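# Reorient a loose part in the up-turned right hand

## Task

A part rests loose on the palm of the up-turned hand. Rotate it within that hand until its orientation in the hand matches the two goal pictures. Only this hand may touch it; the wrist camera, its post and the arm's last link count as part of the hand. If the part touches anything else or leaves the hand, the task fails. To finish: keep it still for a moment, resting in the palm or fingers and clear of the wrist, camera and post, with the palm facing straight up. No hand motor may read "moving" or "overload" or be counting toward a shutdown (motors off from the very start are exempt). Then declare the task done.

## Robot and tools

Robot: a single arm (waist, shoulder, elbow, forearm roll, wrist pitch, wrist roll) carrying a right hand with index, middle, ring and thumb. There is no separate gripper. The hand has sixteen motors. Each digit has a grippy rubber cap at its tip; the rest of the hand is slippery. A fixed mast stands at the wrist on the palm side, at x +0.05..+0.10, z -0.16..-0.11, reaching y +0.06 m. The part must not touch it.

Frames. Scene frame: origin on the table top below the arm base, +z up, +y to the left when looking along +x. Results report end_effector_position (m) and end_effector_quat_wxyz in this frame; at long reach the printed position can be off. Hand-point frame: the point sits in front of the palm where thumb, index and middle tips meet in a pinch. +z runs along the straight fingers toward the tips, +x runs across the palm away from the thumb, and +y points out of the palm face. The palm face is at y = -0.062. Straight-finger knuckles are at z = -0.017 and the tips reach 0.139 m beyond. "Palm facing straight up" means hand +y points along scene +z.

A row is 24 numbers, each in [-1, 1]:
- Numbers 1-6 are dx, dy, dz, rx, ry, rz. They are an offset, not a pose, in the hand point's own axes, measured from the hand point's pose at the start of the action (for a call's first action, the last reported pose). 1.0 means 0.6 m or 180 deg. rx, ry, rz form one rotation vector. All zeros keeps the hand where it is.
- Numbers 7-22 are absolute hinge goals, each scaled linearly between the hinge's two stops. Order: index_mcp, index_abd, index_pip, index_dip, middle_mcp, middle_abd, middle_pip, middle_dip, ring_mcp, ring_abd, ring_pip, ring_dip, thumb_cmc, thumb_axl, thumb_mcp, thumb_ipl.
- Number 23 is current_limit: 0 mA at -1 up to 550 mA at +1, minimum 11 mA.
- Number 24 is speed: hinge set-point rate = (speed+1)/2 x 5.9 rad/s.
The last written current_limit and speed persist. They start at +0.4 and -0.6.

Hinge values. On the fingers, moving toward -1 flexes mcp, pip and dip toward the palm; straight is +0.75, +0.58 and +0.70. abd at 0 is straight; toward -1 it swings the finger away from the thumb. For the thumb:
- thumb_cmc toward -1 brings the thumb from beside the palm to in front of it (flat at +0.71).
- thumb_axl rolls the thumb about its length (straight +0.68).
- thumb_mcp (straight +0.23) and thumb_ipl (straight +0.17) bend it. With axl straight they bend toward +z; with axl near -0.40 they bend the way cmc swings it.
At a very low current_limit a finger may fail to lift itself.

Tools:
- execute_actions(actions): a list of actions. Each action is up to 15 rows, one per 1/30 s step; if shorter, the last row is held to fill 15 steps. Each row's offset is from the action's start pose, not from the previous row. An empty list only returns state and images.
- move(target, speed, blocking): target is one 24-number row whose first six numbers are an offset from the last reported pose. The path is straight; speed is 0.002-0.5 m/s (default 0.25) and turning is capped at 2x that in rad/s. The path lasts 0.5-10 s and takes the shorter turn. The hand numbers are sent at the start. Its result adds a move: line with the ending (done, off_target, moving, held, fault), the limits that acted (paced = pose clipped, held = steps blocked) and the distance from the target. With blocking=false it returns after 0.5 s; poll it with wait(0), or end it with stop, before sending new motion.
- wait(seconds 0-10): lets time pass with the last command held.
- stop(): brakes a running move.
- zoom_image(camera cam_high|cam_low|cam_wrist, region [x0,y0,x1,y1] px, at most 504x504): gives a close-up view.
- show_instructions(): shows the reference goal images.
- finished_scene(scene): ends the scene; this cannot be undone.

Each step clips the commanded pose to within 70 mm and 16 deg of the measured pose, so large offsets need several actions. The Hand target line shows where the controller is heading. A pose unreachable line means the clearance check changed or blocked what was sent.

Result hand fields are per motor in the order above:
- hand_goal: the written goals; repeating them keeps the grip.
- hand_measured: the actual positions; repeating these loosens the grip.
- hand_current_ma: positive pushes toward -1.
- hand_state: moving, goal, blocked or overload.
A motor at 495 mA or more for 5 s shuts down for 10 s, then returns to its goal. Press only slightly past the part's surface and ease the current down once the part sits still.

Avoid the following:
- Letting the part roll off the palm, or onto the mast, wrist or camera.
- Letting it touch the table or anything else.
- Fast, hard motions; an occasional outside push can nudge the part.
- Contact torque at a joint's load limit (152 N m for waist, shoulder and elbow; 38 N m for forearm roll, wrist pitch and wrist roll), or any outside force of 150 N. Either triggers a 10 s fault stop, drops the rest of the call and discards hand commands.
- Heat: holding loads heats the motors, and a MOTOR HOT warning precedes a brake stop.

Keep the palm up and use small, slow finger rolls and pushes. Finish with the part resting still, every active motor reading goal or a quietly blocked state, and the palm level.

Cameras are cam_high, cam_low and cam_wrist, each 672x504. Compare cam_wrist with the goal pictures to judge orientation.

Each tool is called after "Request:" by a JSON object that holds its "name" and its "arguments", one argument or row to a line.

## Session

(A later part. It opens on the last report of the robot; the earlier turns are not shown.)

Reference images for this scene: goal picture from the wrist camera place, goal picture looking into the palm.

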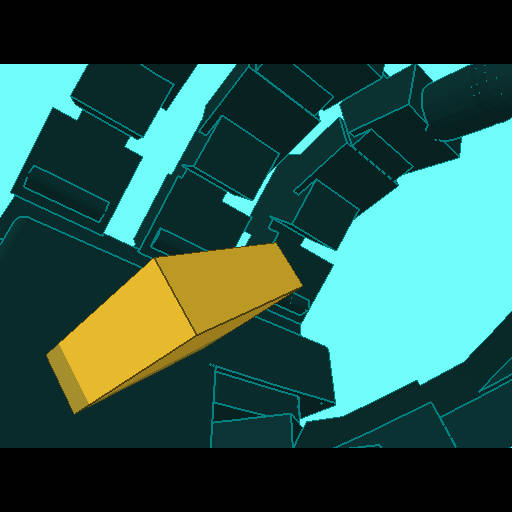

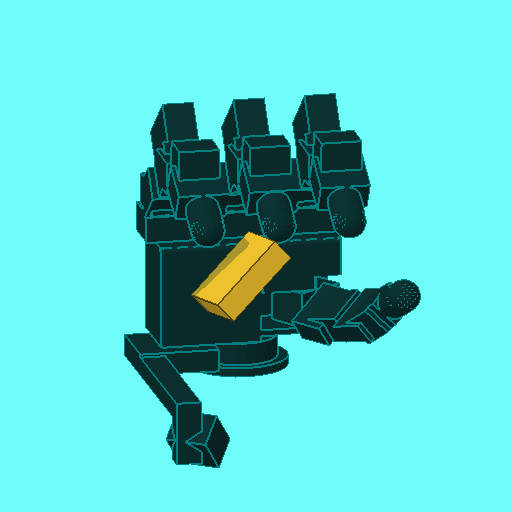

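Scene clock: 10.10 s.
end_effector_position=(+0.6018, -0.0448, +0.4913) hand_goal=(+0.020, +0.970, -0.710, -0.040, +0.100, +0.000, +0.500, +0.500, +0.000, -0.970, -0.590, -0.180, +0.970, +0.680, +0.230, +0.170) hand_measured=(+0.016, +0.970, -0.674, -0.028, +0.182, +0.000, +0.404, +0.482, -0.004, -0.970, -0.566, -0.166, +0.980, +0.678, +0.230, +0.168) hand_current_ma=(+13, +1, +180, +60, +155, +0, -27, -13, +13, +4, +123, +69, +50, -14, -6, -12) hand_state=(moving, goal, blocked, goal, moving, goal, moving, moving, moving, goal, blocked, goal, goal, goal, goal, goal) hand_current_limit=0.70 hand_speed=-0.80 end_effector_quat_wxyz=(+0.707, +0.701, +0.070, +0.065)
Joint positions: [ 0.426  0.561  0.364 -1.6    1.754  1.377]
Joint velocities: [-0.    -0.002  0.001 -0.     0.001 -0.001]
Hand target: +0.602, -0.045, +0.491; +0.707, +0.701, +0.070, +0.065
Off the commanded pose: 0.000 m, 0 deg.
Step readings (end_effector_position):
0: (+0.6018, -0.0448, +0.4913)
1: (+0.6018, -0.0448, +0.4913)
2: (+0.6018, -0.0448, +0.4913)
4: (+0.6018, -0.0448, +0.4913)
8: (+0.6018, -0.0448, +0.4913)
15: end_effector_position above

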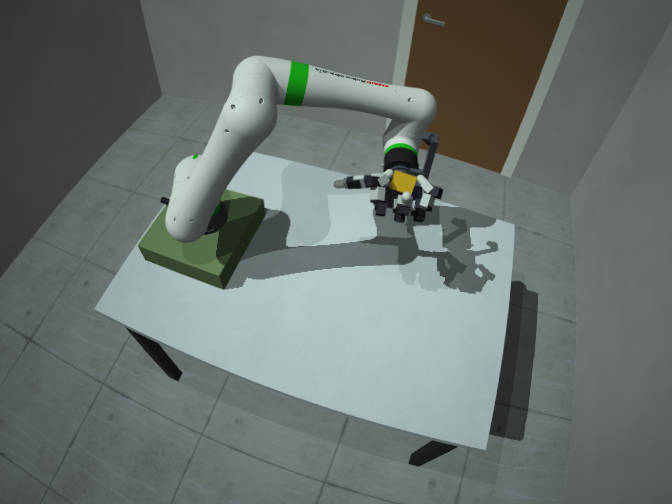

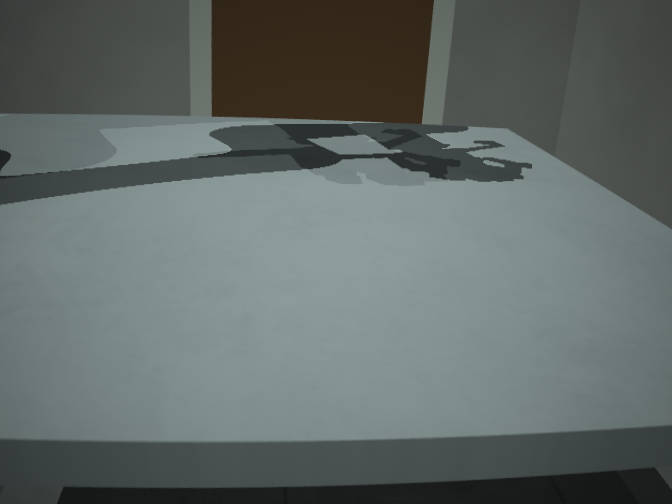

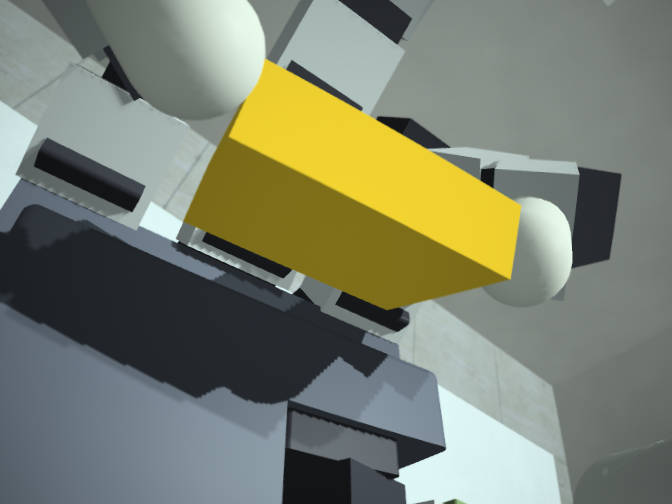

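Request:
{"name": "execute_actions", "arguments": {
  "actions": [
    [[0,0,0,0,0,0,0.17,0.97,-0.71,-0.04,-0.2,0,0.55,0.6,0.15,-0.97,-0.59,-0.18,0.97,0.68,0.23,0.17,0.7,-0.75]]
  ]
}}

Request:
{"name": "wait", "arguments": {
  "seconds": 0.3
}}

Request:
{"name": "zoom_image", "arguments": {
  "camera": "cam_high",
  "region": [350,150,446,230]
}}

Scene clock: 11.63 s.
end_effector_position=(+0.6018, -0.0448, +0.4913) hand_goal=(+0.170, +0.970, -0.710, -0.040, -0.200, +0.000, +0.550, +0.600, +0.150, -0.970, -0.590, -0.180, +0.970, +0.680, +0.230, +0.170) hand_measured=(+0.172, +0.970, -0.674, -0.028, -0.124, +0.000, +0.550, +0.598, +0.152, -0.970, -0.566, -0.166, +0.980, +0.678, +0.230, +0.168) hand_current_ma=(+8, +0, +180, +60, +124, +0, -4, -13, +10, +4, +123, +69, +50, -14, -6, -12) hand_state=(goal, goal, blocked, goal, moving, goal, goal, goal, goal, goal, blocked, goal, goal, goal, goal, goal) hand_current_limit=0.70 hand_speed=-0.75 end_effector_quat_wxyz=(+0.707, +0.701, +0.070, +0.065)
Joint positions: [ 0.426  0.561  0.364 -1.6    1.754  1.377]
Joint velocities: [-0.    -0.001  0.001 -0.    -0.    -0.001]
Hand target: +0.602, -0.045, +0.491; +0.707, +0.701, +0.070, +0.065
Off the commanded pose: 0.000 m, 0 deg.
Step readings (end_effector_position):
0: (+0.6018, -0.0448, +0.4913)
1: (+0.6018, -0.0448, +0.4913)
2: (+0.6018, -0.0448, +0.4913)
4: (+0.6018, -0.0448, +0.4913)
8: (+0.6018, -0.0448, +0.4913)
15: end_effector_position above

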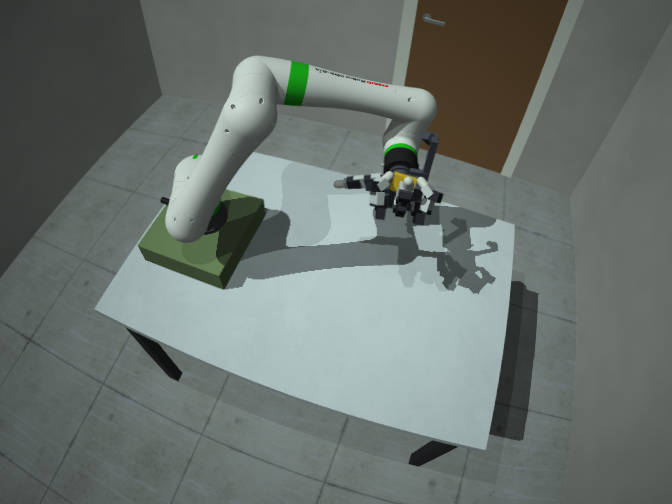

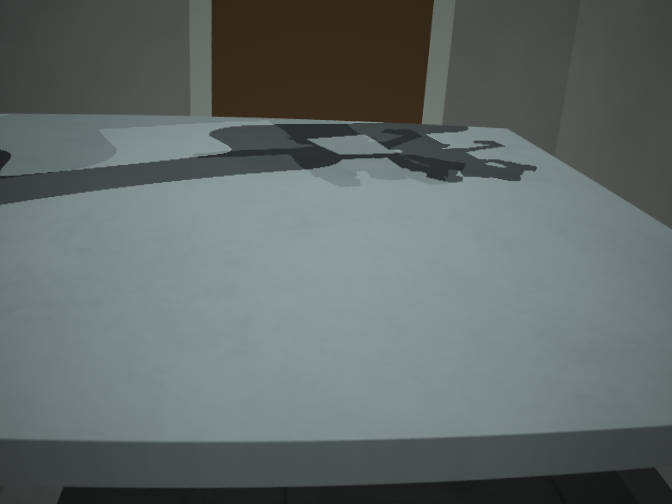

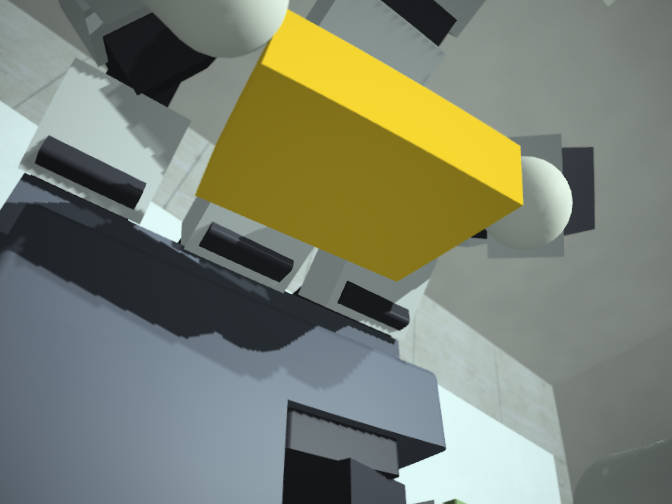

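Scene clock: 11.93 s.
end_effector_position=(+0.6018, -0.0448, +0.4913) hand_goal=(+0.170, +0.970, -0.710, -0.040, -0.200, +0.000, +0.550, +0.600, +0.150, -0.970, -0.590, -0.180, +0.970, +0.680, +0.230, +0.170) hand_measured=(+0.172, +0.970, -0.674, -0.028, -0.186, +0.000, +0.550, +0.598, +0.152, -0.970, -0.566, -0.166, +0.980, +0.678, +0.230, +0.168) hand_current_ma=(+8, +0, +180, +60, +80, +0, -4, -13, +10, +4, +123, +69, +50, -14, -6, -12) hand_state=(goal, goal, blocked, goal, goal, goal, goal, goal, goal, goal, blocked, goal, goal, goal, goal, goal) hand_current_limit=0.70 hand_speed=-0.75 end_effector_quat_wxyz=(+0.707, +0.701, +0.070, +0.065)
Joint positions: [ 0.426  0.561  0.364 -1.6    1.754  1.377]
Joint velocities: [ 0.    -0.001 -0.     0.003  0.001 -0.   ]
Hand target: +0.602, -0.045, +0.491; +0.707, +0.701, +0.070, +0.065
Off the commanded pose: 0.000 m, 0 deg.
wait: 0.30 s; at rest by 0.27 s

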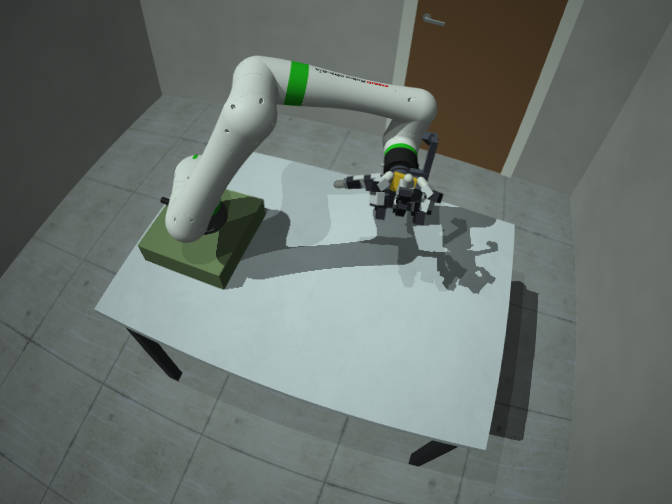

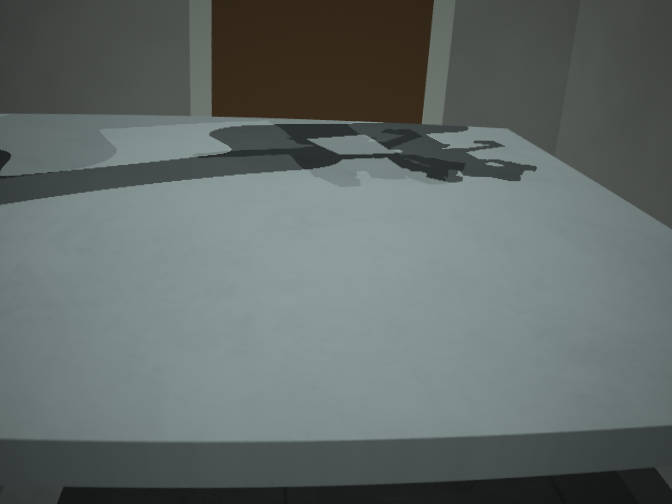

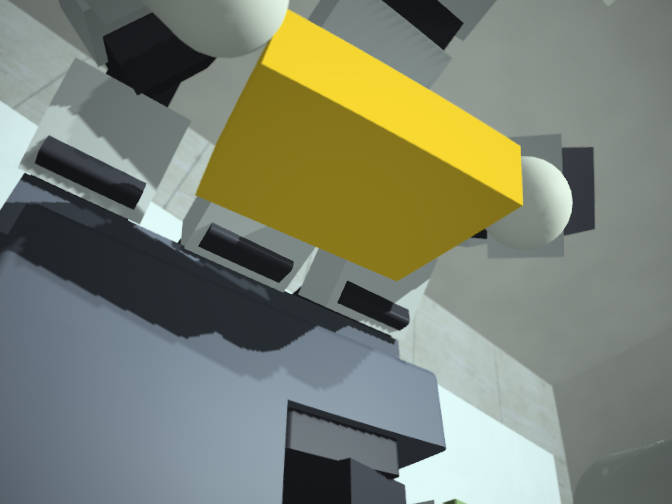

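Region (350, 150, 446, 230) of cam_high's 672x504 image, scaled by 5.250, with more detail than that image has.

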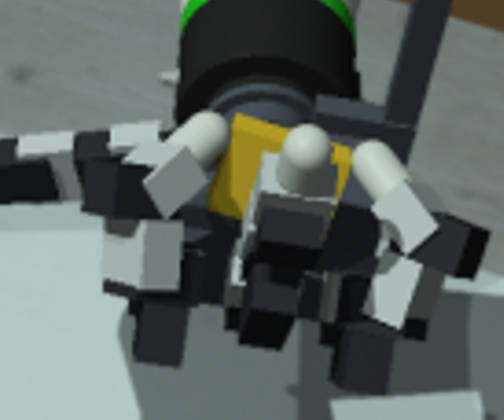

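Request:
{"name": "execute_actions", "arguments": {
  "actions": [
    [[0,0,0,0,0,0,0.17,0.97,-0.71,-0.04,-0.42,0,0.8,0.7,0.15,-0.97,-0.59,-0.18,0.97,0.68,0.23,0.17,0.7,-0.75]]
  ]
}}

Scene clock: 12.60 s.
end_effector_position=(+0.6018, -0.0448, +0.4913) hand_goal=(+0.170, +0.970, -0.710, -0.040, -0.420, +0.000, +0.800, +0.700, +0.150, -0.970, -0.590, -0.180, +0.970, +0.680, +0.230, +0.170) hand_measured=(+0.172, +0.970, -0.674, -0.028, -0.408, +0.000, +0.794, +0.698, +0.152, -0.970, -0.566, -0.166, +0.980, +0.678, +0.230, +0.168) hand_current_ma=(+8, +0, +180, +60, +50, +0, +4, -13, +10, +4, +123, +69, +50, -14, -6, -12) hand_state=(goal, goal, blocked, goal, moving, goal, moving, goal, goal, goal, blocked, goal, goal, goal, goal, goal) hand_current_limit=0.70 hand_speed=-0.75 end_effector_quat_wxyz=(+0.707, +0.701, +0.070, +0.065)
Joint positions: [ 0.426  0.561  0.364 -1.6    1.754  1.377]
Joint velocities: [-0.001 -0.001  0.001 -0.     0.001  0.002]
Hand target: +0.602, -0.045, +0.491; +0.707, +0.701, +0.070, +0.065
Off the commanded pose: 0.000 m, 0 deg.
Step readings (end_effector_position):
0: (+0.6018, -0.0448, +0.4913)
1: (+0.6018, -0.0448, +0.4913)
2: (+0.6018, -0.0448, +0.4913)
4: (+0.6018, -0.0448, +0.4913)
8: (+0.6018, -0.0448, +0.4913)
15: end_effector_position above

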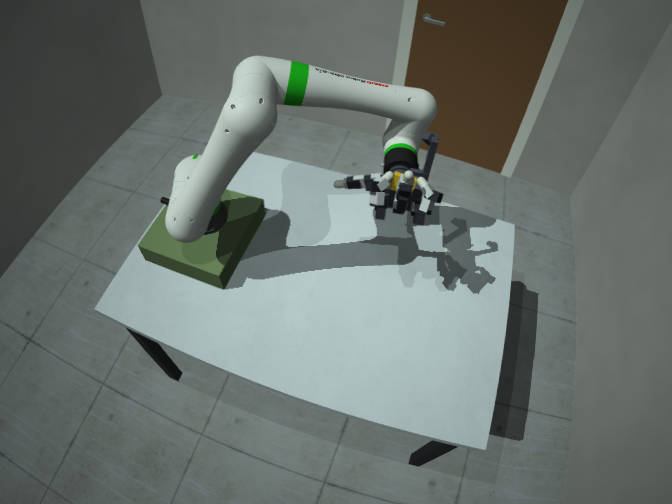

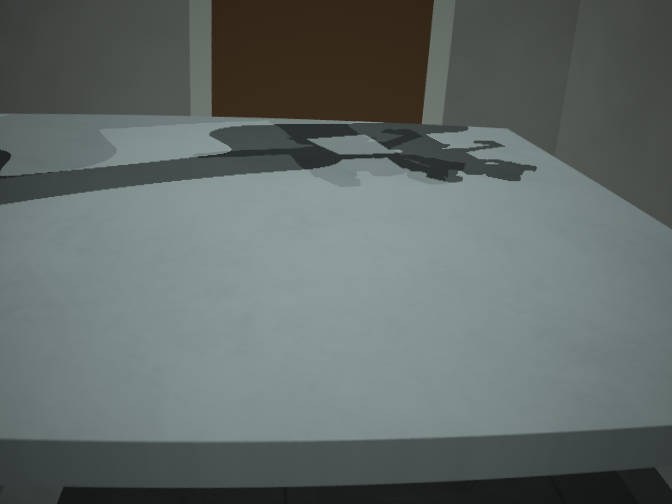

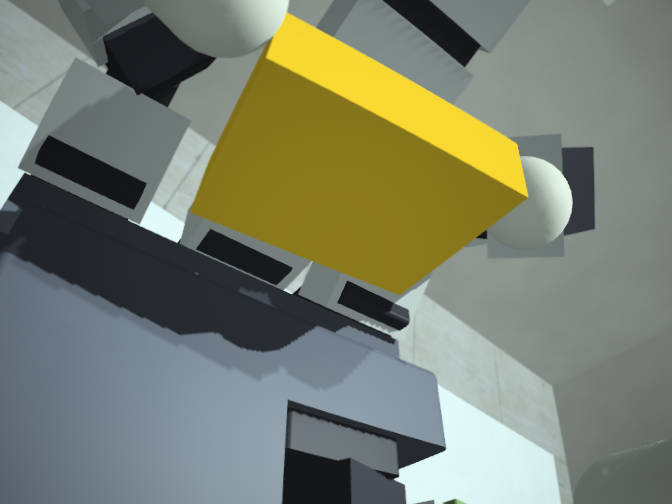

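Request:
{"name": "execute_actions", "arguments": {
  "actions": [
    [[0,0,0,0,0,0,0.155,0.97,-0.71,-0.04,0.45,0,0.7,-0.54,0.135,-0.97,-0.59,-0.18,0.97,0.68,0.23,0.17,0.7,0.1],[0,0,0,0,0,0,0.14,0.97,-0.71,-0.04,0.45,0,0.65,-0.54,0.12,-0.97,-0.59,-0.18,0.97,0.68,0.23,0.17,0.7,0.1],[0,0,0,0,0,0,0.125,0.97,-0.71,-0.04,0.45,0,0.6,-0.54,0.105,-0.97,-0.59,-0.18,0.97,0.68,0.23,0.17,0.7,0.1],[0,0,0,0,0,0,0.11,0.97,-0.71,-0.04,0.45,0,0.55,-0.54,0.09,-0.97,-0.59,-0.18,0.97,0.68,0.23,0.17,0.7,0.1],[0,0,0,0,0,0,0.095,0.97,-0.71,-0.04,0.45,0,0.5,-0.54,0.075,-0.97,-0.59,-0.18,0.97,0.68,0.23,0.17,0.7,0.1],[0,0,0,0,0,0,0.08,0.97,-0.71,-0.04,0.45,0,-0.88,-0.54,0.06,-0.97,-0.59,-0.18,0.97,0.68,0.23,0.17,0.7,0.1],[0,0,0,0,0,0,0.065,0.97,-0.71,-0.04,0.45,0,-0.88,-0.54,0.045,-0.97,-0.59,-0.18,0.97,0.68,0.23,0.17,0.7,0.1],[0,0,0,0,0,0,0.05,0.97,-0.71,-0.04,0.45,0,-0.88,-0.54,0.03,-0.97,-0.59,-0.18,0.97,0.68,0.23,0.17,0.7,0.1],[0,0,0,0,0,0,0.035,0.97,-0.71,-0.04,0.45,0,-0.88,-0.54,0.015,-0.97,-0.59,-0.18,0.97,0.68,0.23,0.17,0.7,0.1],[0,0,0,0,0,0,0.02,0.97,-0.71,-0.04,0.45,0,-0.88,-0.54,0.0,-0.97,-0.59,-0.18,0.97,0.68,0.23,0.17,0.7,0.1],[0,0,0,0,0,0,0.005,0.97,-0.71,-0.04,0.45,0,-0.88,-0.54,-0.02,-0.97,-0.59,-0.18,0.97,0.68,0.23,0.17,0.7,0.1],[0,0,0,0,0,0,-0.01,0.97,-0.71,-0.04,0.45,0,-0.88,-0.54,-0.04,-0.97,-0.59,-0.18,0.97,0.68,0.23,0.17,0.7,0.1],[0,0,0,0,0,0,-0.025,0.97,-0.71,-0.04,0.45,0,-0.88,-0.54,-0.06,-0.97,-0.59,-0.18,0.97,0.68,0.23,0.17,0.7,0.1],[0,0,0,0,0,0,-0.04,0.97,-0.71,-0.04,0.45,0,-0.88,-0.54,-0.08,-0.97,-0.59,-0.18,0.97,0.68,0.23,0.17,0.7,0.1]],
    [[0,0,0,0,0,0,-0.04,0.97,-0.71,-0.04,0.45,0,-0.88,-0.54,-0.08,-0.97,-0.59,-0.18,0.97,0.68,0.23,0.17,0.7,0.1],[0,0,0,0,0,0,-0.04,0.97,-0.71,-0.04,0.45,0,-0.88,-0.54,-0.08,-0.97,-0.59,-0.18,0.97,0.68,0.23,0.17,0.7,0.1],[0,0,0,0,0,0,-0.04,0.97,-0.71,-0.04,0.45,0,-0.88,-0.54,-0.08,-0.97,-0.59,-0.18,0.97,0.68,0.23,0.17,0.7,0.1],[0,0,0,0,0,0,-0.04,0.97,-0.71,-0.04,0.45,0,-0.88,-0.54,-0.08,-0.97,-0.59,-0.18,0.97,0.68,0.23,0.17,0.7,0.1],[0,0,0,0,0,0,-0.04,0.97,-0.71,-0.04,0.45,0,-0.88,-0.54,-0.08,-0.97,-0.59,-0.18,0.97,0.68,0.23,0.17,0.7,0.1],[0,0,0,0,0,0,-0.04,0.97,-0.71,-0.04,0.45,0,-0.88,-0.54,-0.08,-0.97,-0.59,-0.18,0.97,0.68,0.23,0.17,0.7,0.1],[0,0,0,0,0,0,-0.04,0.97,-0.71,-0.04,0.45,0,-0.88,-0.54,-0.08,-0.97,-0.59,-0.18,0.97,0.68,0.23,0.17,0.7,0.1],[0,0,0,0,0,0,-0.04,0.97,-0.71,-0.04,0.45,0,-0.88,-0.54,-0.08,-0.97,-0.59,-0.18,0.97,0.68,0.23,0.17,0.7,0.1],[0,0,0,0,0,0,-0.04,0.97,-0.71,-0.04,0.25,0,-0.87,-0.5,-0.08,-0.97,-0.59,-0.18,0.97,0.68,0.23,0.17,0.7,-0.6]]
  ]
}}

Request:
{"name": "zoom_image", "arguments": {
  "camera": "cam_high",
  "region": [350,150,446,230]
}}

Scene clock: 15.47 s.
end_effector_position=(+0.6018, -0.0448, +0.4913) hand_goal=(-0.040, +0.970, -0.710, -0.040, +0.250, +0.000, -0.870, -0.500, -0.080, -0.970, -0.590, -0.180, +0.970, +0.680, +0.230, +0.170) hand_measured=(-0.034, +0.970, -0.674, -0.028, +0.332, +0.000, -0.390, -0.478, -0.076, -0.970, -0.566, -0.166, +0.980, +0.678, +0.230, +0.168) hand_current_ma=(+34, +0, +180, +60, +158, +0, +57, -20, +25, +4, +123, +69, +50, -14, -6, -12) hand_state=(goal, goal, blocked, goal, moving, goal, moving, moving, goal, goal, blocked, goal, goal, goal, goal, goal) hand_current_limit=0.70 hand_speed=-0.60 end_effector_quat_wxyz=(+0.707, +0.701, +0.070, +0.065)
Joint positions: [ 0.426  0.561  0.364 -1.6    1.754  1.377]
Joint velocities: [-0.001 -0.    -0.     0.002  0.     0.   ]
Hand target: +0.602, -0.045, +0.491; +0.707, +0.701, +0.070, +0.065
Off the commanded pose: 0.000 m, 0 deg.
Step readings (end_effector_position; steps 1 to 15: 1st action; 16 to 30: 2nd action):
0: (+0.6018, -0.0448, +0.4913)
1: (+0.6018, -0.0448, +0.4913)
2: (+0.6018, -0.0448, +0.4913)
4: (+0.6018, -0.0448, +0.4913)
8: (+0.6018, -0.0448, +0.4913)
15: (+0.6018, -0.0448, +0.4913)
16: (+0.6018, -0.0448, +0.4913)
17: (+0.6018, -0.0448, +0.4913)
19: (+0.6018, -0.0448, +0.4913)
23: (+0.6018, -0.0448, +0.4913)
30: end_effector_position above

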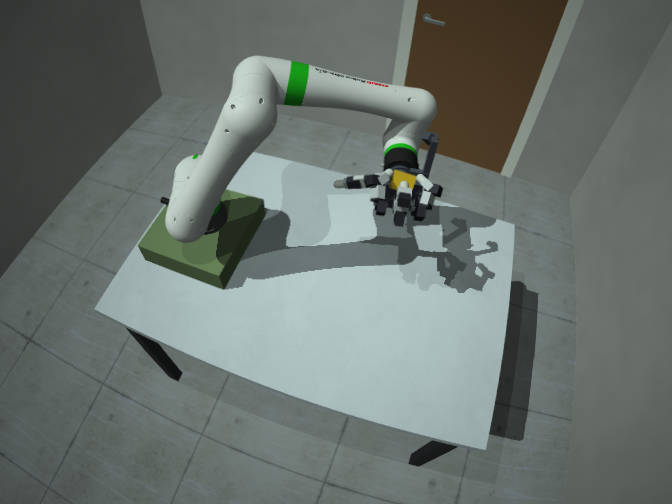

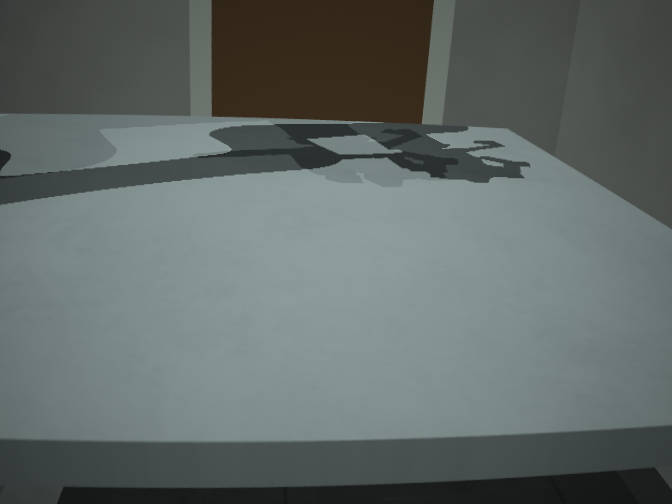

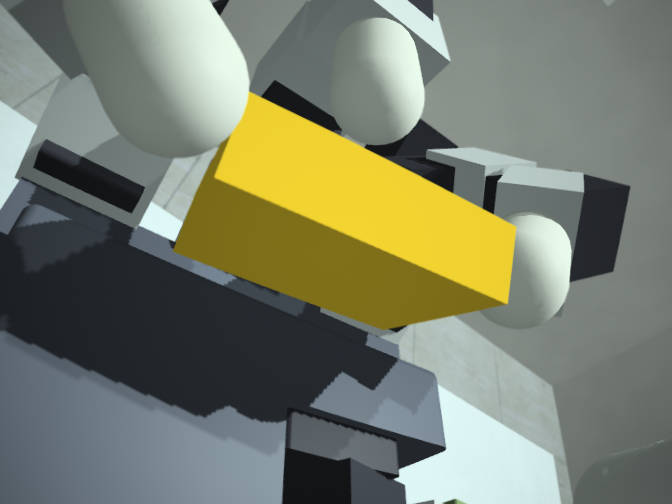

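Region (350, 150, 446, 230) of cam_high's 672x504 image, scaled by 5.250, with more detail than that image has.

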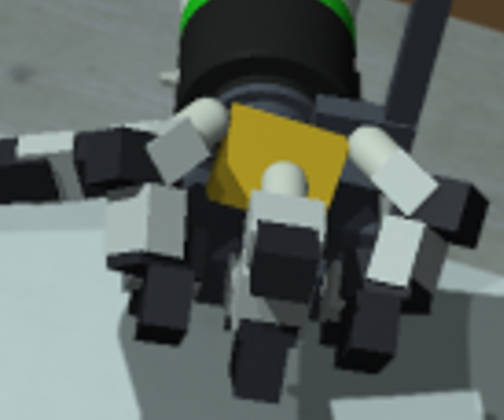

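Request:
{"name": "wait", "arguments": {
  "seconds": 0.3
}}

Scene clock: 15.80 s.
end_effector_position=(+0.6018, -0.0448, +0.4913) hand_goal=(-0.040, +0.970, -0.710, -0.040, +0.250, +0.000, -0.870, -0.500, -0.080, -0.970, -0.590, -0.180, +0.970, +0.680, +0.230, +0.170) hand_measured=(-0.034, +0.970, -0.674, -0.028, +0.268, +0.000, -0.720, -0.498, -0.076, -0.970, -0.566, -0.166, +0.980, +0.678, +0.230, +0.168) hand_current_ma=(+34, +0, +180, +60, +93, +0, +54, +11, +24, +4, +123, +69, +50, -14, -6, -12) hand_state=(goal, goal, blocked, goal, goal, goal, moving, goal, goal, goal, blocked, goal, goal, goal, goal, goal) hand_current_limit=0.70 hand_speed=-0.60 end_effector_quat_wxyz=(+0.707, +0.701, +0.070, +0.065)
Joint positions: [ 0.426  0.561  0.364 -1.6    1.754  1.377]
Joint velocities: [-0.  0. -0.  0.  0.  0.]
Hand target: +0.602, -0.045, +0.491; +0.707, +0.701, +0.070, +0.065
Off the commanded pose: 0.000 m, 0 deg.
wait: 0.30 s; no rest

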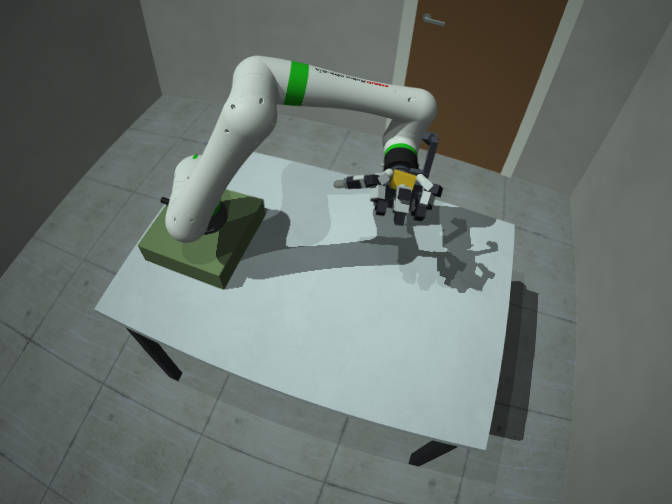

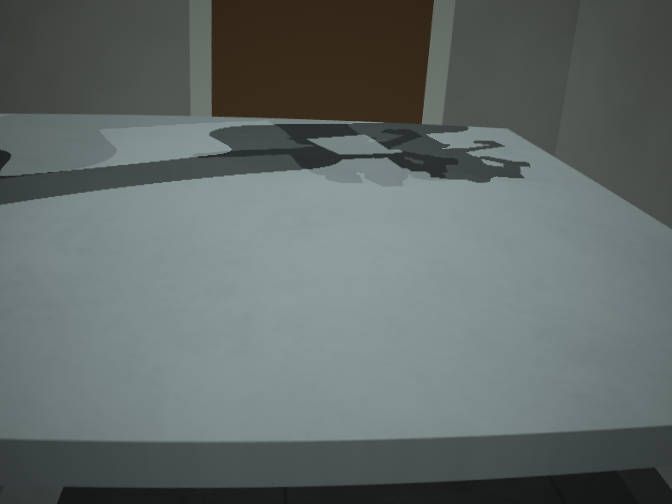

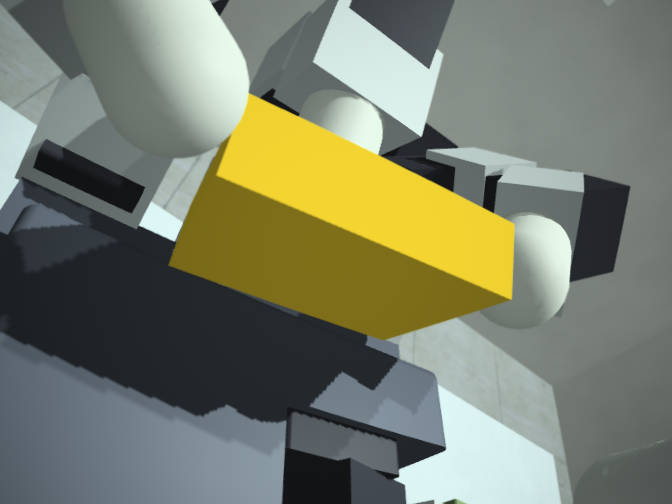

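Already pushing it. Continue.

Request:
{"name": "execute_actions", "arguments": {
  "actions": [
    [[0,0,0,0,0,0,-0.04,0.97,-0.71,-0.04,0.05,0,-0.8,-0.43,-0.08,-0.97,-0.59,-0.18,0.97,0.68,0.23,0.17,0.7,-0.75]]
  ]
}}

Scene clock: 16.40 s.
end_effector_position=(+0.6018, -0.0448, +0.4913) hand_goal=(-0.040, +0.970, -0.710, -0.040, +0.050, +0.000, -0.800, -0.430, -0.080, -0.970, -0.590, -0.180, +0.970, +0.680, +0.230, +0.170) hand_measured=(-0.036, +0.970, -0.674, -0.028, +0.066, +0.000, -0.806, -0.434, -0.076, -0.970, -0.566, -0.166, +0.980, +0.678, +0.230, +0.168) hand_current_ma=(+19, +0, +180, +60, +85, +0, -30, -20, +18, +4, +123, +69, +50, -14, -6, -12) hand_state=(goal, goal, blocked, goal, moving, goal, goal, goal, goal, goal, blocked, goal, goal, goal, goal, goal) hand_current_limit=0.70 hand_speed=-0.75 end_effector_quat_wxyz=(+0.707, +0.701, +0.070, +0.065)
Joint positions: [ 0.426  0.561  0.364 -1.6    1.754  1.377]
Joint velocities: [-0.    -0.001  0.    -0.001  0.001  0.   ]
Hand target: +0.602, -0.045, +0.491; +0.707, +0.701, +0.070, +0.065
Off the commanded pose: 0.000 m, 0 deg.
Step readings (end_effector_position):
0: (+0.6018, -0.0448, +0.4913)
1: (+0.6018, -0.0448, +0.4913)
2: (+0.6018, -0.0448, +0.4913)
4: (+0.6018, -0.0448, +0.4913)
8: (+0.6018, -0.0448, +0.4913)
15: end_effector_position above

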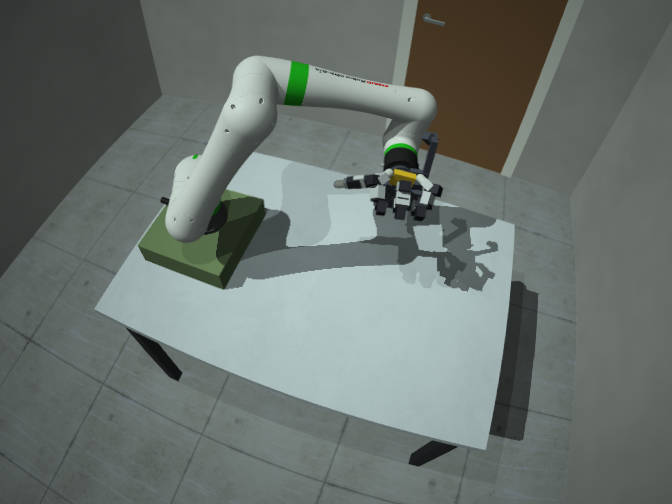

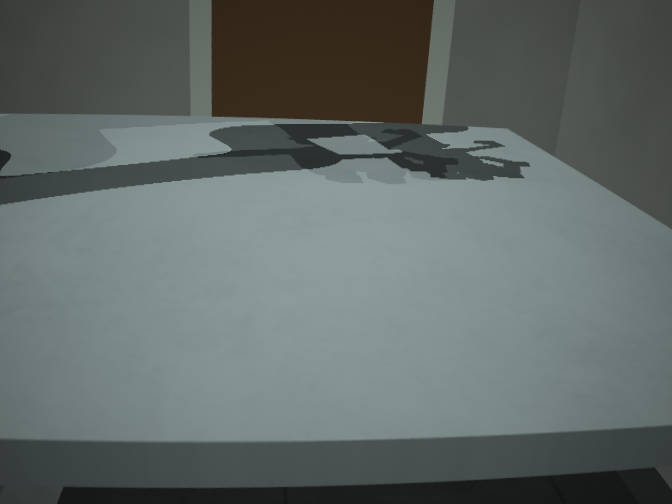

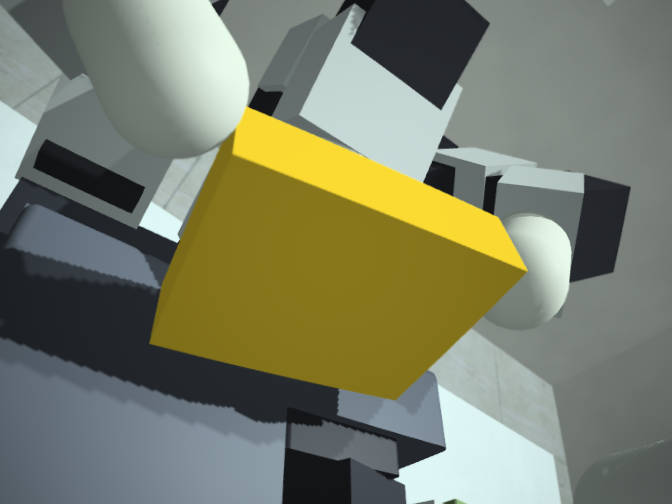

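Request:
{"name": "execute_actions", "arguments": {
  "actions": [
    [[0,0,0,0,0,0,-0.17,0.97,-0.71,-0.04,0.05,0,-0.8,-0.43,-0.17,-0.97,-0.59,-0.18,0.97,0.68,0.23,0.17,0.7,-0.84]]
  ]
}}

Request:
{"name": "zoom_image", "arguments": {
  "camera": "cam_high",
  "region": [350,150,446,230]
}}

Scene clock: 17.10 s.
end_effector_position=(+0.6018, -0.0448, +0.4913) hand_goal=(-0.170, +0.970, -0.710, -0.040, +0.050, +0.000, -0.800, -0.430, -0.170, -0.970, -0.590, -0.180, +0.970, +0.680, +0.230, +0.170) hand_measured=(-0.166, +0.970, -0.676, -0.028, +0.062, +0.000, -0.806, -0.434, -0.152, -0.970, -0.566, -0.166, +0.980, +0.678, +0.230, +0.168) hand_current_ma=(+23, +0, +176, +60, +67, +0, -30, -19, +103, -2, +123, +69, +50, -14, -6, -12) hand_state=(moving, goal, blocked, goal, goal, goal, goal, goal, goal, goal, blocked, goal, goal, goal, goal, goal) hand_current_limit=0.70 hand_speed=-0.84 end_effector_quat_wxyz=(+0.707, +0.701, +0.070, +0.065)
Joint positions: [ 0.426  0.561  0.364 -1.6    1.754  1.377]
Joint velocities: [-0.     0.001 -0.    -0.001 -0.001 -0.002]
Hand target: +0.602, -0.045, +0.491; +0.707, +0.701, +0.070, +0.065
Off the commanded pose: 0.000 m, 0 deg.
Step readings (end_effector_position):
0: (+0.6018, -0.0448, +0.4913)
1: (+0.6018, -0.0448, +0.4913)
2: (+0.6018, -0.0448, +0.4913)
4: (+0.6018, -0.0448, +0.4913)
8: (+0.6018, -0.0448, +0.4913)
15: end_effector_position above

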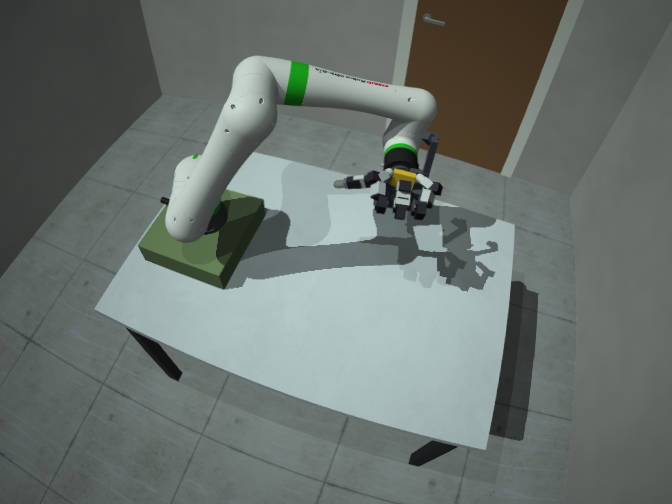

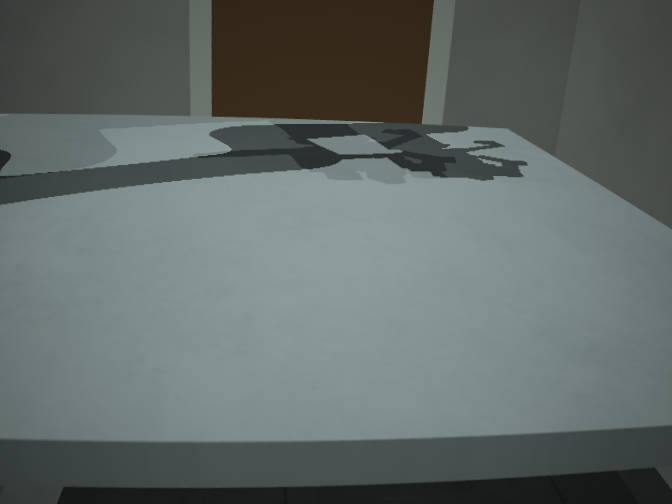

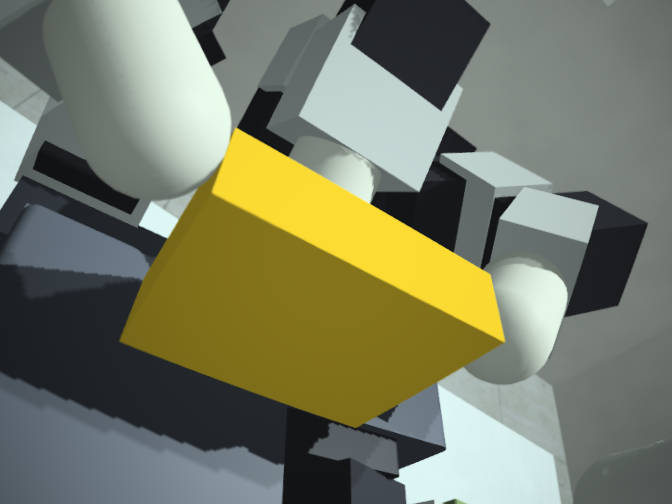

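Region (350, 150, 446, 230) of cam_high's 672x504 image, scaled by 5.250, with more detail than that image has.

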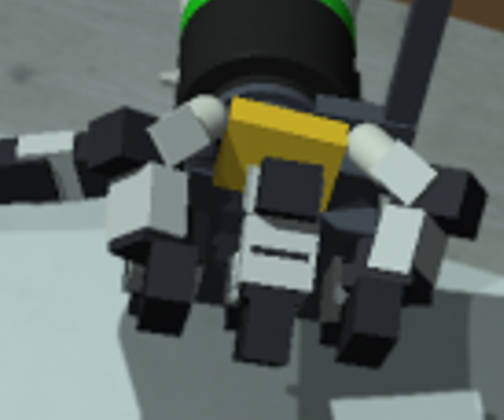

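Request:
{"name": "execute_actions", "arguments": {
  "actions": [
    [[0,0,0,0,0,0,-0.17,0.97,-0.27,-0.81,0.6,0,-0.8,-0.43,-0.15,-0.97,-0.2,-0.84,0.97,0.68,0.23,0.17,0.7,-0.4],[0,0,0,0,0,0,-0.17,0.97,-0.27,-0.81,0.6,0,-0.8,-0.43,-0.15,-0.97,-0.2,-0.84,0.97,0.68,0.23,0.17,0.7,-0.4],[0,0,0,0,0,0,-0.17,0.97,-0.27,-0.81,0.6,0,-0.8,-0.43,-0.15,-0.97,-0.2,-0.84,0.97,0.68,0.23,0.17,0.7,-0.4],[0,0,0,0,0,0,-0.17,0.97,-0.27,-0.81,0.6,0,-0.8,-0.43,-0.15,-0.97,-0.2,-0.84,0.97,0.68,0.23,0.17,0.7,-0.4],[0,0,0,0,0,0,-0.17,0.97,-0.27,-0.81,0.6,0,-0.8,-0.43,-0.15,-0.97,-0.2,-0.84,0.97,0.68,0.23,0.17,0.7,-0.4],[0,0,0,0,0,0,-0.44,0.97,-0.27,-0.81,0.6,0,0.0,0.0,-0.64,-0.97,-0.2,-0.84,0.97,0.68,0.23,0.17,0.7,-0.4]]
  ]
}}

Request:
{"name": "wait", "arguments": {
  "seconds": 0.35
}}

Request:
{"name": "zoom_image", "arguments": {
  "camera": "cam_high",
  "region": [350,150,446,230]
}}

Scene clock: 19.43 s.
end_effector_position=(+0.6018, -0.0448, +0.4913) hand_goal=(-0.440, +0.970, -0.270, -0.810, +0.600, +0.000, +0.000, +0.000, -0.640, -0.970, -0.200, -0.840, +0.970, +0.680, +0.230, +0.170) hand_measured=(-0.434, +0.970, -0.276, -0.602, +0.600, +0.000, -0.470, -0.104, -0.460, -0.970, -0.204, -0.746, +0.980, +0.678, +0.230, +0.168) hand_current_ma=(-13, +0, -31, +75, +73, +0, -76, -73, +64, -2, -24, +70, +50, -14, -6, -12) hand_state=(moving, goal, goal, moving, moving, goal, moving, moving, moving, goal, goal, moving, goal, goal, goal, goal) hand_current_limit=0.70 hand_speed=-0.40 end_effector_quat_wxyz=(+0.707, +0.701, +0.070, +0.065)
Joint positions: [ 0.426  0.561  0.364 -1.6    1.754  1.377]
Joint velocities: [-0.    -0.001 -0.    -0.001  0.002  0.   ]
Hand target: +0.602, -0.045, +0.491; +0.707, +0.701, +0.070, +0.065
Off the commanded pose: 0.000 m, 0 deg.
Step readings (end_effector_position):
0: (+0.6018, -0.0448, +0.4913)
1: (+0.6018, -0.0448, +0.4913)
2: (+0.6018, -0.0448, +0.4913)
4: (+0.6018, -0.0448, +0.4913)
8: (+0.6018, -0.0448, +0.4913)
15: end_effector_position above

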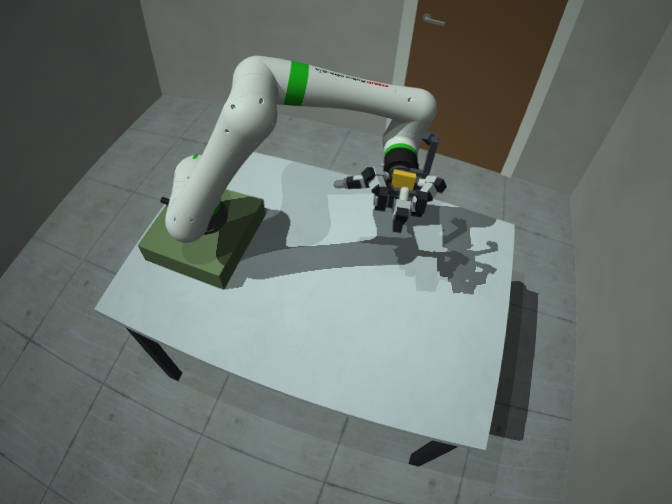

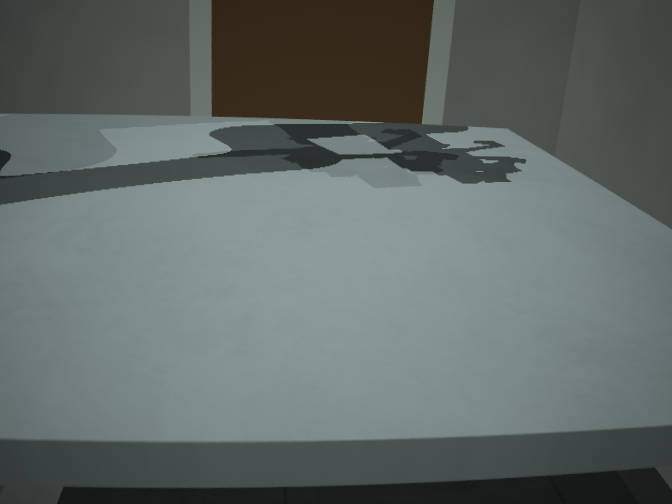

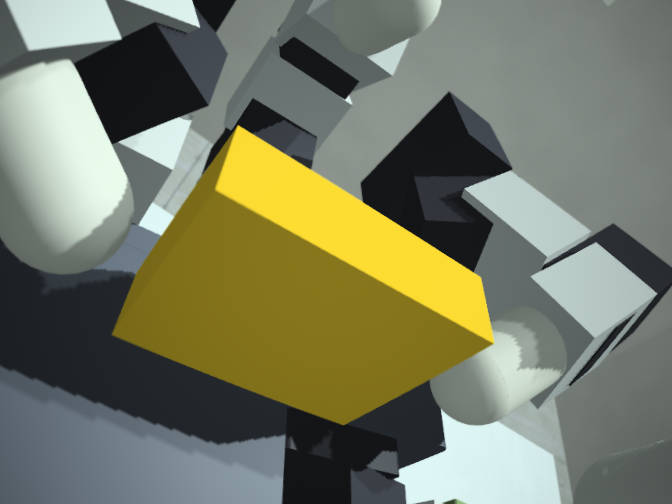

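Scene clock: 19.80 s.
end_effector_position=(+0.6018, -0.0448, +0.4913) hand_goal=(-0.440, +0.970, -0.270, -0.810, +0.600, +0.000, +0.000, +0.000, -0.640, -0.970, -0.200, -0.840, +0.970, +0.680, +0.230, +0.170) hand_measured=(-0.438, +0.970, -0.276, -0.808, +0.610, +0.000, -0.006, -0.002, -0.640, -0.970, -0.204, -0.838, +0.980, +0.678, +0.230, +0.168) hand_current_ma=(+9, +0, -29, +14, +53, +0, +14, -15, -2, -2, -24, +14, +50, -14, -6, -12) hand_state=(goal, goal, goal, goal, goal, goal, moving, goal, goal, goal, goal, goal, goal, goal, goal, goal) hand_current_limit=0.70 hand_speed=-0.40 end_effector_quat_wxyz=(+0.707, +0.701, +0.070, +0.065)
Joint positions: [ 0.426  0.561  0.364 -1.6    1.754  1.377]
Joint velocities: [-0.     0.    -0.001 -0.001 -0.001 -0.001]
Hand target: +0.602, -0.045, +0.491; +0.707, +0.701, +0.070, +0.065
Off the commanded pose: 0.000 m, 0 deg.
wait: 0.37 s; no rest

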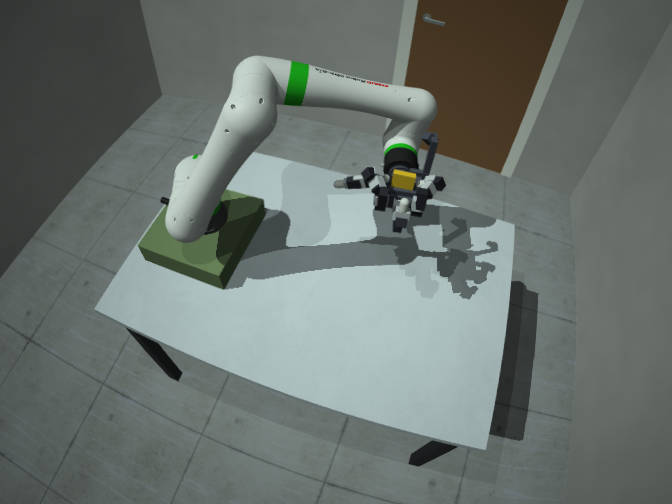

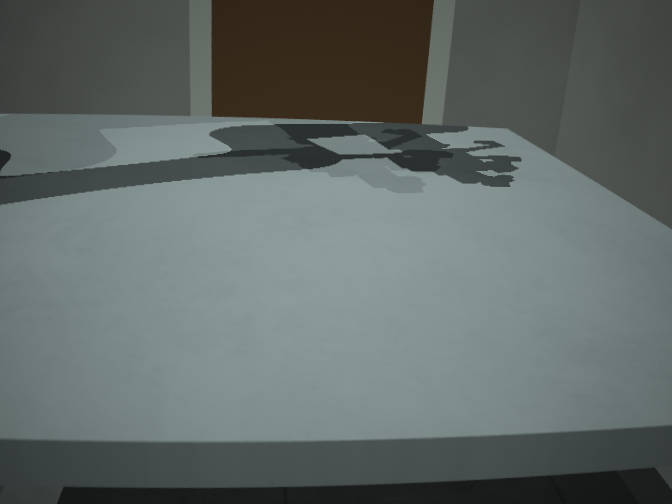

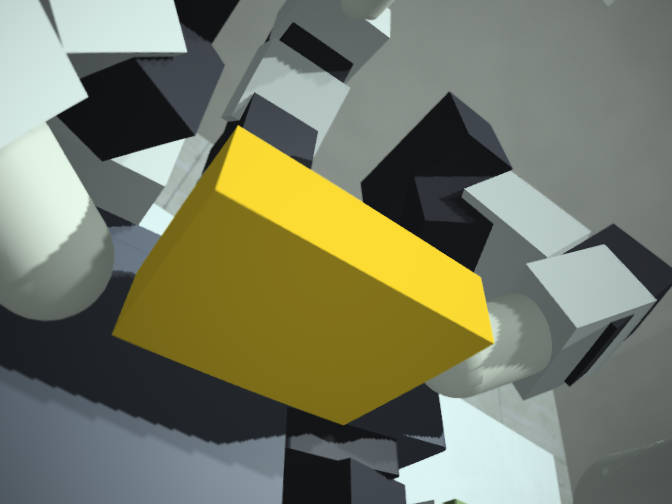

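Region (350, 150, 446, 230) of cam_high's 672x504 image, scaled by 5.250, with more detail than that image has.

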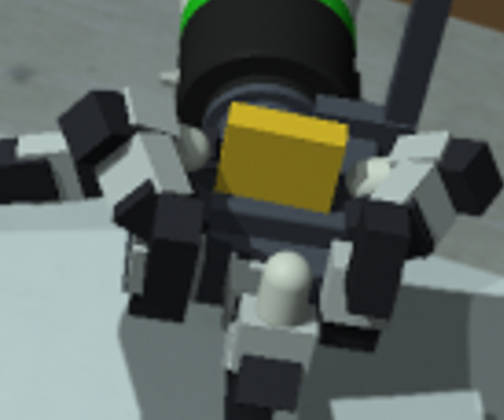

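Request:
{"name": "execute_actions", "arguments": {
  "actions": [
    [[0,0,0,0,0,0,-0.44,0.97,-0.48,-0.81,0.65,0,0.1,0.1,-0.63,-0.97,-0.40,-0.84,0.97,0.68,0.23,0.17,0.7,-0.75]]
  ]
}}

Scene clock: 20.43 s.
end_effector_position=(+0.6018, -0.0448, +0.4913) hand_goal=(-0.440, +0.970, -0.480, -0.810, +0.650, +0.000, +0.100, +0.100, -0.630, -0.970, -0.400, -0.840, +0.970, +0.680, +0.230, +0.170) hand_measured=(-0.436, +0.970, -0.436, -0.808, +0.660, +0.000, +0.100, +0.098, -0.630, -0.970, -0.346, -0.832, +0.980, +0.678, +0.230, +0.168) hand_current_ma=(+20, +0, +222, +14, +55, +0, -2, -14, +4, -2, +291, +38, +50, -14, -6, -12) hand_state=(goal, goal, blocked, goal, goal, goal, goal, goal, goal, goal, blocked, goal, goal, goal, goal, goal) hand_current_limit=0.70 hand_speed=-0.75 end_effector_quat_wxyz=(+0.707, +0.701, +0.070, +0.065)
Joint positions: [ 0.426  0.561  0.364 -1.6    1.754  1.377]
Joint velocities: [-0.     0.002  0.001  0.002 -0.001 -0.   ]
Hand target: +0.602, -0.045, +0.491; +0.707, +0.701, +0.070, +0.065
Off the commanded pose: 0.000 m, 0 deg.
Step readings (end_effector_position):
0: (+0.6018, -0.0448, +0.4913)
1: (+0.6018, -0.0448, +0.4913)
2: (+0.6018, -0.0448, +0.4913)
4: (+0.6018, -0.0448, +0.4913)
8: (+0.6018, -0.0448, +0.4913)
15: end_effector_position above

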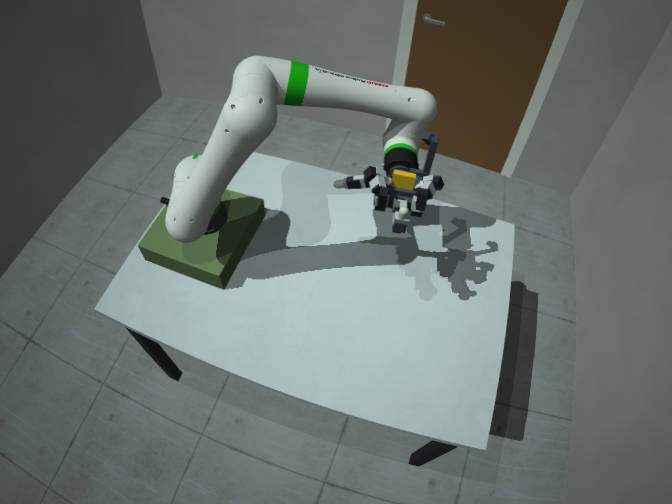

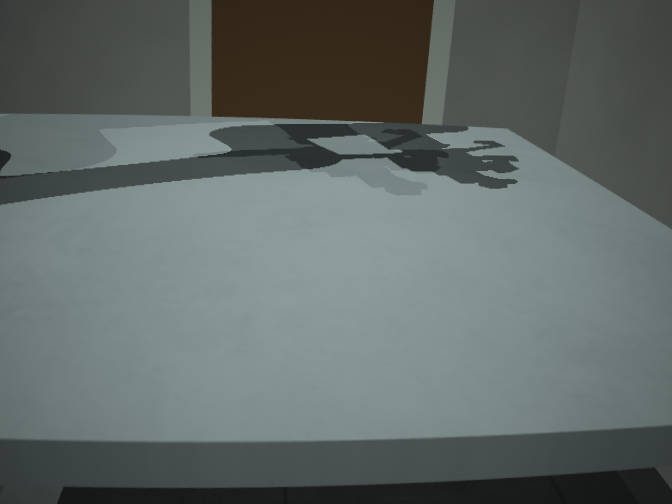

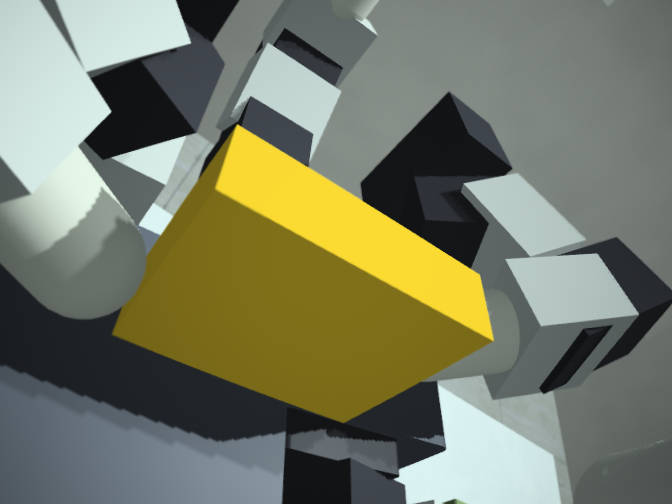

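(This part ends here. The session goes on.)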